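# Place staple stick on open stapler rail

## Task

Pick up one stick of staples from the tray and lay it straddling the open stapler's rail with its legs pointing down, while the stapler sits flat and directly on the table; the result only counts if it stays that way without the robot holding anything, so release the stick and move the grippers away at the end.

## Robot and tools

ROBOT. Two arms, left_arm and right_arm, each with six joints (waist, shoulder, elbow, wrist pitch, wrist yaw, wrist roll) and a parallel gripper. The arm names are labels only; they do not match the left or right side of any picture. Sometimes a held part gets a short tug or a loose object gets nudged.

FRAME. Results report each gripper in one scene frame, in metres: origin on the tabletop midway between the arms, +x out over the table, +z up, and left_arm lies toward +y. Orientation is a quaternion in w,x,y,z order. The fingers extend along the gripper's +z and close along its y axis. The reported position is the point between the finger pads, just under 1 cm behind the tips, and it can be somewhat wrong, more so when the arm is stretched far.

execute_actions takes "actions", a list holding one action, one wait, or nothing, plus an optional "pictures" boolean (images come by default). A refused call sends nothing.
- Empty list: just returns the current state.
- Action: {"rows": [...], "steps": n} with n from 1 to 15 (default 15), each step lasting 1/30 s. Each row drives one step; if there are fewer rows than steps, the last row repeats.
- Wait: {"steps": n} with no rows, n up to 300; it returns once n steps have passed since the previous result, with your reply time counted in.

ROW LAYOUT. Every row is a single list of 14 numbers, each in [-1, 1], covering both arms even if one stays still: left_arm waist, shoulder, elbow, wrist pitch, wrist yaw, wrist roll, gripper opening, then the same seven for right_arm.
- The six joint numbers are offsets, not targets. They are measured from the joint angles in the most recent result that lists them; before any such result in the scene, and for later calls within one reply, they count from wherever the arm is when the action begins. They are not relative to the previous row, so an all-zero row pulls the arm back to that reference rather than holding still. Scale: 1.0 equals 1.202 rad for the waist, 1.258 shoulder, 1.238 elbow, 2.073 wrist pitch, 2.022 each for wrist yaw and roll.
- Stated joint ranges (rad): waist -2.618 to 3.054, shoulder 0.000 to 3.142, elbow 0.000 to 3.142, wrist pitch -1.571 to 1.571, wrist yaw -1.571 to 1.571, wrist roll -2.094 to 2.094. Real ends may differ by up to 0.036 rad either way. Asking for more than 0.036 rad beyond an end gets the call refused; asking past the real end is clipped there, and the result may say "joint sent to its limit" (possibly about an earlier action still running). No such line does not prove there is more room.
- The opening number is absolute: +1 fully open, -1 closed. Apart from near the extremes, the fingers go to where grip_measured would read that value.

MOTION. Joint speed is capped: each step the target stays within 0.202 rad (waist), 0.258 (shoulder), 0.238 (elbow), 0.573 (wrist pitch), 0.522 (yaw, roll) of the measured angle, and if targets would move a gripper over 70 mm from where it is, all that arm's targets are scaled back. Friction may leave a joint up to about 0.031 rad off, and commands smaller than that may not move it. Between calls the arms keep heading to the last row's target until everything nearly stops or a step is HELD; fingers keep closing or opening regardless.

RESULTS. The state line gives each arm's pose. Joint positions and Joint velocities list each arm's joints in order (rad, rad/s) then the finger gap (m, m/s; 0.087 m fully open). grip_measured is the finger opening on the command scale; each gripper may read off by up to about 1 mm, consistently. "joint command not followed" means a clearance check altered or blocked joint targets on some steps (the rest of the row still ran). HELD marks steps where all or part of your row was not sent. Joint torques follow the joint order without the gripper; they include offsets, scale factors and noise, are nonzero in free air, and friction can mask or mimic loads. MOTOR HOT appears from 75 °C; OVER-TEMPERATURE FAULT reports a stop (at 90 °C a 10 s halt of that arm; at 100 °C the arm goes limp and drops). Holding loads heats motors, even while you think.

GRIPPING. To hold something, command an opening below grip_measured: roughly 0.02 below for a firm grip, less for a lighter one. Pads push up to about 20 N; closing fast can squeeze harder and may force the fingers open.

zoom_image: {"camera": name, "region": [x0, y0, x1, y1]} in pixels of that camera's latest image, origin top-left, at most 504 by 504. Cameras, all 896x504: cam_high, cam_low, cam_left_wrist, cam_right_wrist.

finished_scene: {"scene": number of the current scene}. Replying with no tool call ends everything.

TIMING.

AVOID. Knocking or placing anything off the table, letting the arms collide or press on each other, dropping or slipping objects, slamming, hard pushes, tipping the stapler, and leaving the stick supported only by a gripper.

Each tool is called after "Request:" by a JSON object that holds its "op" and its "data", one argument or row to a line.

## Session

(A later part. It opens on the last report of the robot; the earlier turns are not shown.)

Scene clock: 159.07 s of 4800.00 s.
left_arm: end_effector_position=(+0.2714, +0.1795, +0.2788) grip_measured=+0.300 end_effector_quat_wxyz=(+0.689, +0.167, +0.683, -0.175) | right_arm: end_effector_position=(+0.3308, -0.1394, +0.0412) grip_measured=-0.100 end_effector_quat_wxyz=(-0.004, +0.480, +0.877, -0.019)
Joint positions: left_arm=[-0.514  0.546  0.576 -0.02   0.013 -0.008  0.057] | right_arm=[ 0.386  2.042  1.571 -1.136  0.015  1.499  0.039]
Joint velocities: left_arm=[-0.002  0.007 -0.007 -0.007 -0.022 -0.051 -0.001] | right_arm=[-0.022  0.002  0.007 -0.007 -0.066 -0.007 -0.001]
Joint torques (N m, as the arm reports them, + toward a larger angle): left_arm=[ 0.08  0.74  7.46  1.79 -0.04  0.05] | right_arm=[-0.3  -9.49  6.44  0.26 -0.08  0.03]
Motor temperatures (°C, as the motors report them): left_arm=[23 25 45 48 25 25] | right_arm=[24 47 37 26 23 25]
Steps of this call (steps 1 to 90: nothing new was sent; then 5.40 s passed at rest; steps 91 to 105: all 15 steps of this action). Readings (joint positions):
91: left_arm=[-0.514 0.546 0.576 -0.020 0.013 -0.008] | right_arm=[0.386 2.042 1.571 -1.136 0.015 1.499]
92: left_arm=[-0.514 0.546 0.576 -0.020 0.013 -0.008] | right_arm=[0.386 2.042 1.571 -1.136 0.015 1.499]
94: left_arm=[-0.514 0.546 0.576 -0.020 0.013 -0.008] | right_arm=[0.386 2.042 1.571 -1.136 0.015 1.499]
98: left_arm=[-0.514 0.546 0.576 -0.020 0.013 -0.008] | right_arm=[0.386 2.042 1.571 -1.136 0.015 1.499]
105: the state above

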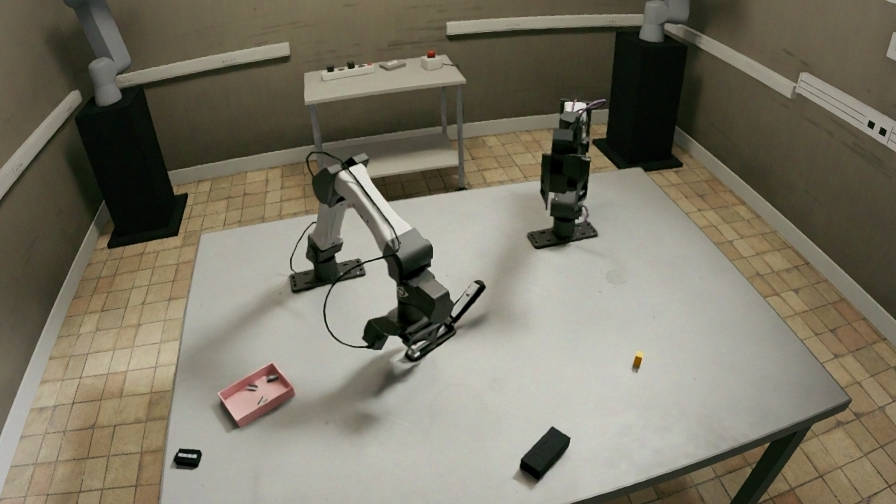

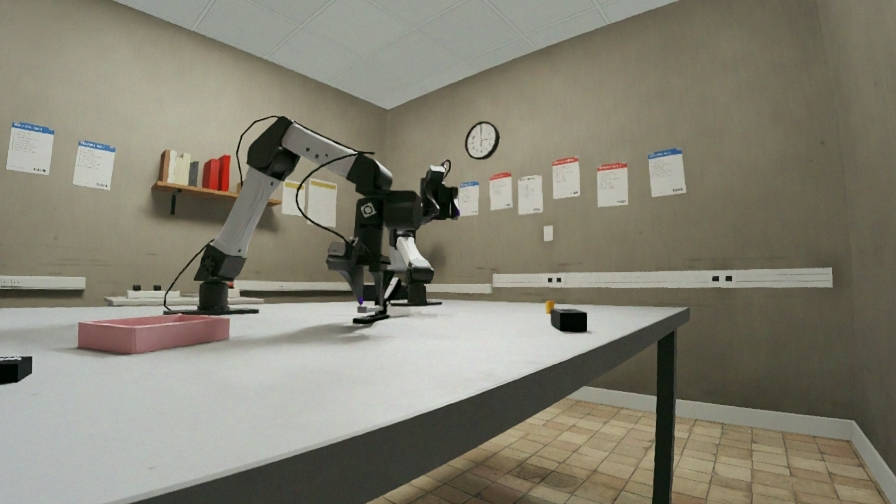

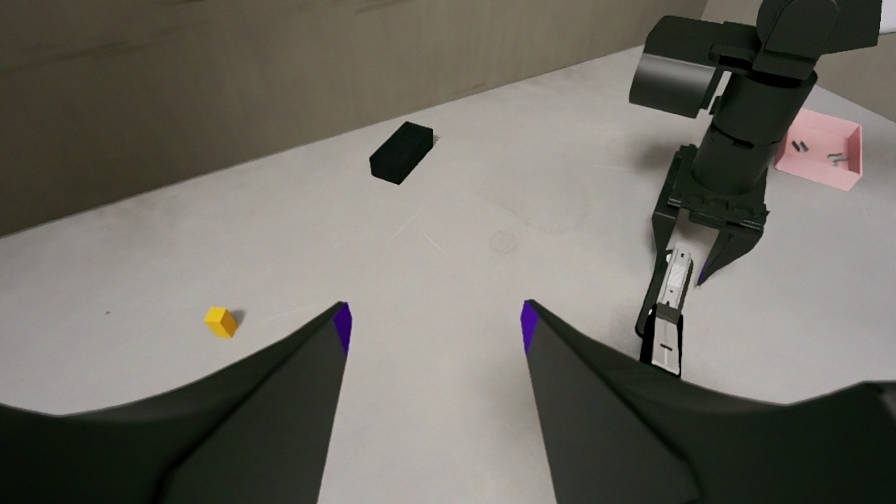

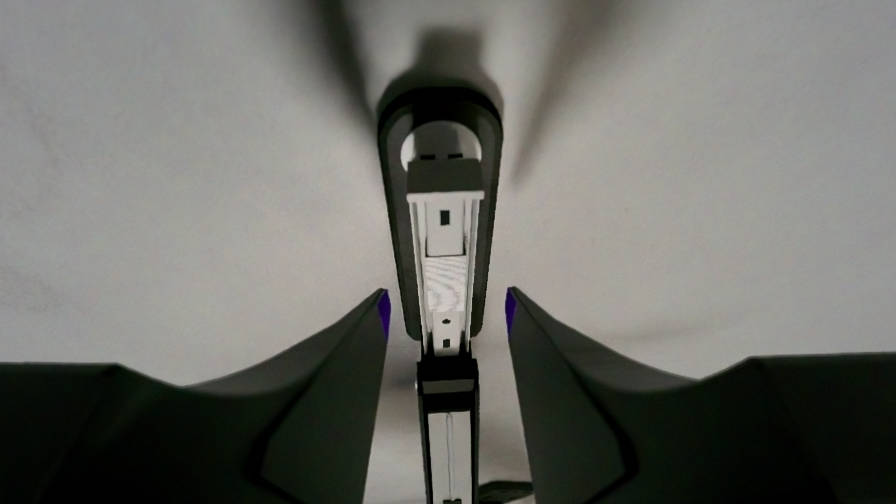

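Request:
{"op": "execute_actions", "data": {
  "actions": [
    {"rows":[[0,0,0,0,0,0,0.3,0,-0.03,0.1,-0.08,0,0,0.2],[0,0,0,0,0,0,0.3,0,-0.06,0.2,-0.16,0,0,0.2]],"steps":15}
  ],
  "pictures": false
}}

Request:
{"op": "execute_actions", "data": {
  "actions": [
    {"rows":[[0,0,0,0,0,0,0.3,-0.2,-0.4,-0.3,0,0,0,0.3]],"steps":15}
  ],
  "pictures": false
}}

Request:
{"op": "execute_actions", "data": {
  "actions": [
    {"steps":20}
  ]
}}

Request:
{"op": "zoom_image", "data": {
  "camera": "cam_left_wrist",
  "region": [610,200,760,340]
}}

Scene clock: 166.23 s of 4800.00 s.
left_arm: end_effector_position=(+0.2714, +0.1795, +0.2788) grip_measured=+0.300 end_effector_quat_wxyz=(+0.689, +0.167, +0.683, -0.175) | right_arm: end_effector_position=(+0.3225, -0.1439, +0.1290) grip_measured=+0.200 end_effector_quat_wxyz=(+0.001, +0.480, +0.877, -0.013)
Joint positions: left_arm=[-0.514  0.546  0.576 -0.02   0.013 -0.008  0.057] | right_arm=[ 0.386  1.962  1.807 -1.436  0.015  1.499  0.052]
Joint velocities: left_arm=[-0.012 -0.012  0.012 -0.037  0.007 -0.066 -0.   ] | right_arm=[-0.007  0.002 -0.027 -0.154  0.095 -0.081  0.001]
Joint torques (N m, as the arm reports them, + toward a larger angle): left_arm=[ 0.02  0.78  7.39  1.77 -0.02  0.03] | right_arm=[-0.28 -8.64  7.54  0.13 -0.08  0.02]
Motor temperatures (°C, as the motors report them): left_arm=[23 25 45 48 25 25] | right_arm=[24 46 37 26 23 25]
Steps of this call (steps 1 to 15: the robot went on to your last target; steps 16 to 90: nothing new was sent; then 3.67 s passed at rest; steps 91 to 105: all 15 steps of this action). Readings (joint positions):
91: left_arm=[-0.514 0.546 0.576 -0.020 0.013 -0.008] | right_arm=[0.386 2.042 1.587 -1.160 0.015 1.499]
92: left_arm=[-0.514 0.546 0.576 -0.020 0.013 -0.008] | right_arm=[0.386 2.043 1.624 -1.208 0.015 1.499]
94: left_arm=[-0.514 0.546 0.576 -0.020 0.013 -0.008] | right_arm=[0.386 2.030 1.719 -1.292 0.015 1.499]
98: left_arm=[-0.514 0.546 0.576 -0.020 0.013 -0.008] | right_arm=[0.386 1.968 1.804 -1.372 0.015 1.499]
105: the state above

Scene clock: 166.73 s of 4800.00 s.
left_arm: end_effector_position=(+0.2714, +0.1795, +0.2788) grip_measured=+0.300 end_effector_quat_wxyz=(+0.689, +0.167, +0.683, -0.175) | right_arm: end_effector_position=(+0.2680, -0.2501, +0.1903) grip_measured=+0.300 end_effector_quat_wxyz=(+0.055, +0.584, +0.808, +0.049)
Joint positions: left_arm=[-0.514  0.546  0.576 -0.02   0.013 -0.008  0.057] | right_arm=[ 0.138  1.444  1.456 -1.438  0.021  1.498  0.057]
Joint velocities: left_arm=[ 0.002 -0.007 -0.007 -0.022 -0.022  0.007 -0.001] | right_arm=[ 0.007  0.002  0.007 -0.007  0.081 -0.037  0.001]
Joint torques (N m, as the arm reports them, + toward a larger angle): left_arm=[ 0.07  0.72  7.36  1.8  -0.02  0.03] | right_arm=[ 0.39 -3.46  4.86  0.69 -0.15  0.02]
Motor temperatures (°C, as the motors report them): left_arm=[23 25 45 48 25 25] | right_arm=[24 46 37 26 23 25]
Steps of this call (steps 1 to 15: all 15 steps of this action). Readings (joint positions):
1: left_arm=[-0.514 0.546 0.576 -0.020 0.013 -0.008] | right_arm=[0.373 1.936 1.770 -1.412 0.009 1.498]
2: left_arm=[-0.514 0.546 0.576 -0.020 0.013 -0.008] | right_arm=[0.343 1.890 1.704 -1.399 0.004 1.498]
4: left_arm=[-0.514 0.546 0.576 -0.020 0.013 -0.008] | right_arm=[0.245 1.774 1.574 -1.401 0.004 1.498]
8: left_arm=[-0.514 0.546 0.576 -0.020 0.013 -0.008] | right_arm=[0.126 1.511 1.456 -1.433 0.021 1.498]
15: the state above

Scene clock: 167.40 s of 4800.00 s.
left_arm: end_effector_position=(+0.2714, +0.1795, +0.2788) grip_measured=+0.300 end_effector_quat_wxyz=(+0.689, +0.167, +0.683, -0.175) | right_arm: end_effector_position=(+0.2680, -0.2501, +0.1903) grip_measured=+0.300 end_effector_quat_wxyz=(+0.055, +0.584, +0.808, +0.049)
Joint positions: left_arm=[-0.514  0.546  0.576 -0.02   0.013 -0.008  0.057] | right_arm=[ 0.138  1.444  1.456 -1.438  0.021  1.498  0.057]
Joint velocities: left_arm=[-0.002 -0.002 -0.022  0.051 -0.022 -0.022  0.001] | right_arm=[-0.007 -0.002 -0.012 -0.022 -0.139  0.007 -0.   ]
Joint torques (N m, as the arm reports them, + toward a larger angle): left_arm=[-0.03  0.67  7.31  1.79 -0.02  0.05] | right_arm=[ 0.41 -3.47  4.87  0.7  -0.14  0.02]
Motor temperatures (°C, as the motors report them): left_arm=[23 25 45 48 25 25] | right_arm=[24 46 37 26 23 25]
Steps of this call (steps 1 to 15: the robot went on to your last target; steps 16 to 20: nothing new was sent). Readings (joint positions):
1: left_arm=[-0.514 0.546 0.576 -0.020 0.013 -0.008] | right_arm=[0.138 1.444 1.456 -1.438 0.021 1.498]
2: left_arm=[-0.514 0.546 0.576 -0.020 0.013 -0.008] | right_arm=[0.138 1.444 1.456 -1.438 0.021 1.498]
4: left_arm=[-0.514 0.546 0.576 -0.020 0.013 -0.008] | right_arm=[0.138 1.444 1.456 -1.438 0.021 1.498]
8: left_arm=[-0.514 0.546 0.576 -0.020 0.013 -0.008] | right_arm=[0.138 1.444 1.456 -1.438 0.021 1.498]
20: the state above
All arms were judged still, so your last target was given up. Only a new action makes them travel on or press farther. Fingers that are still opening or closing keep moving.

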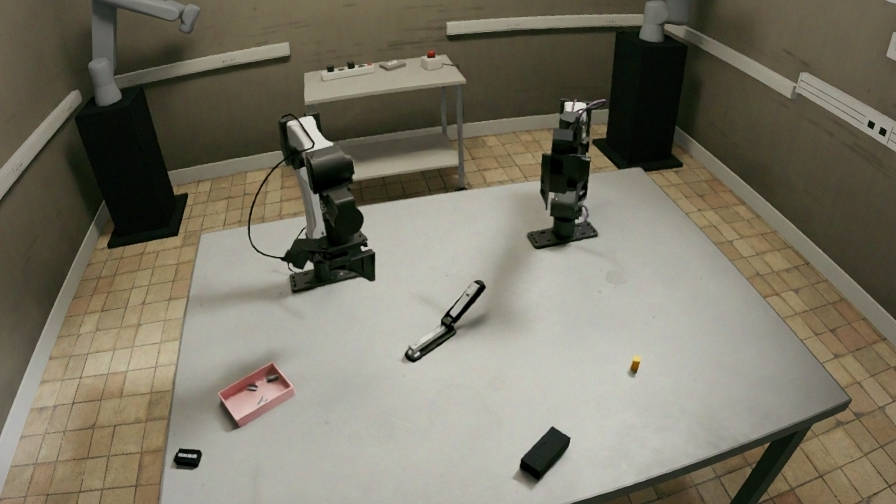

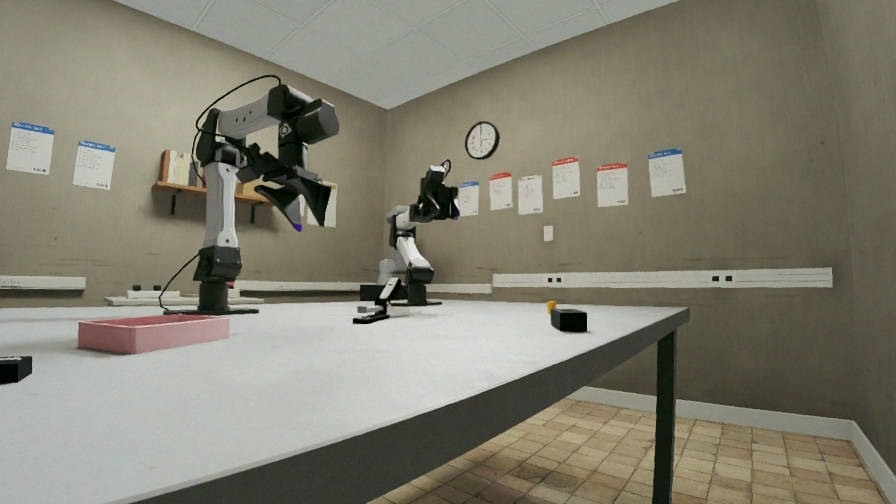

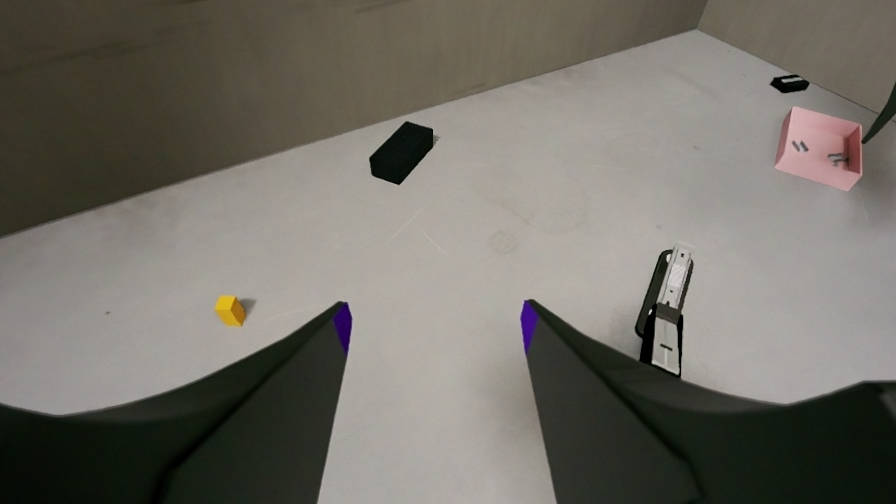

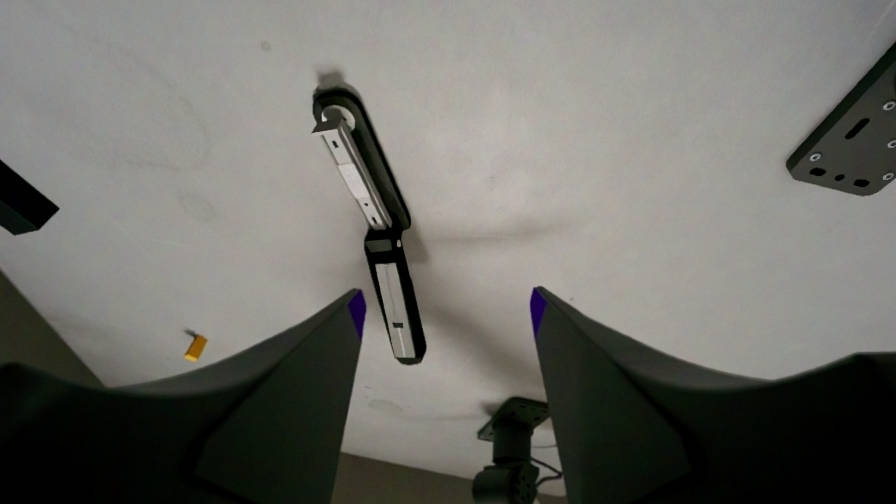

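Region (610, 200, 760, 340) of cam_left_wrist's 896x504 image, scaled by 3.360, with more detail than that image has; it fills the top 470 rows of this view, and the rest is white.

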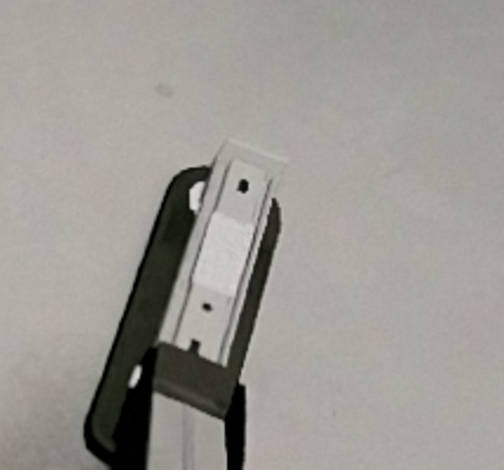

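Request:
{"op": "finished_scene", "data": {
  "scene": 2
}}

The scene is finished: the task was done.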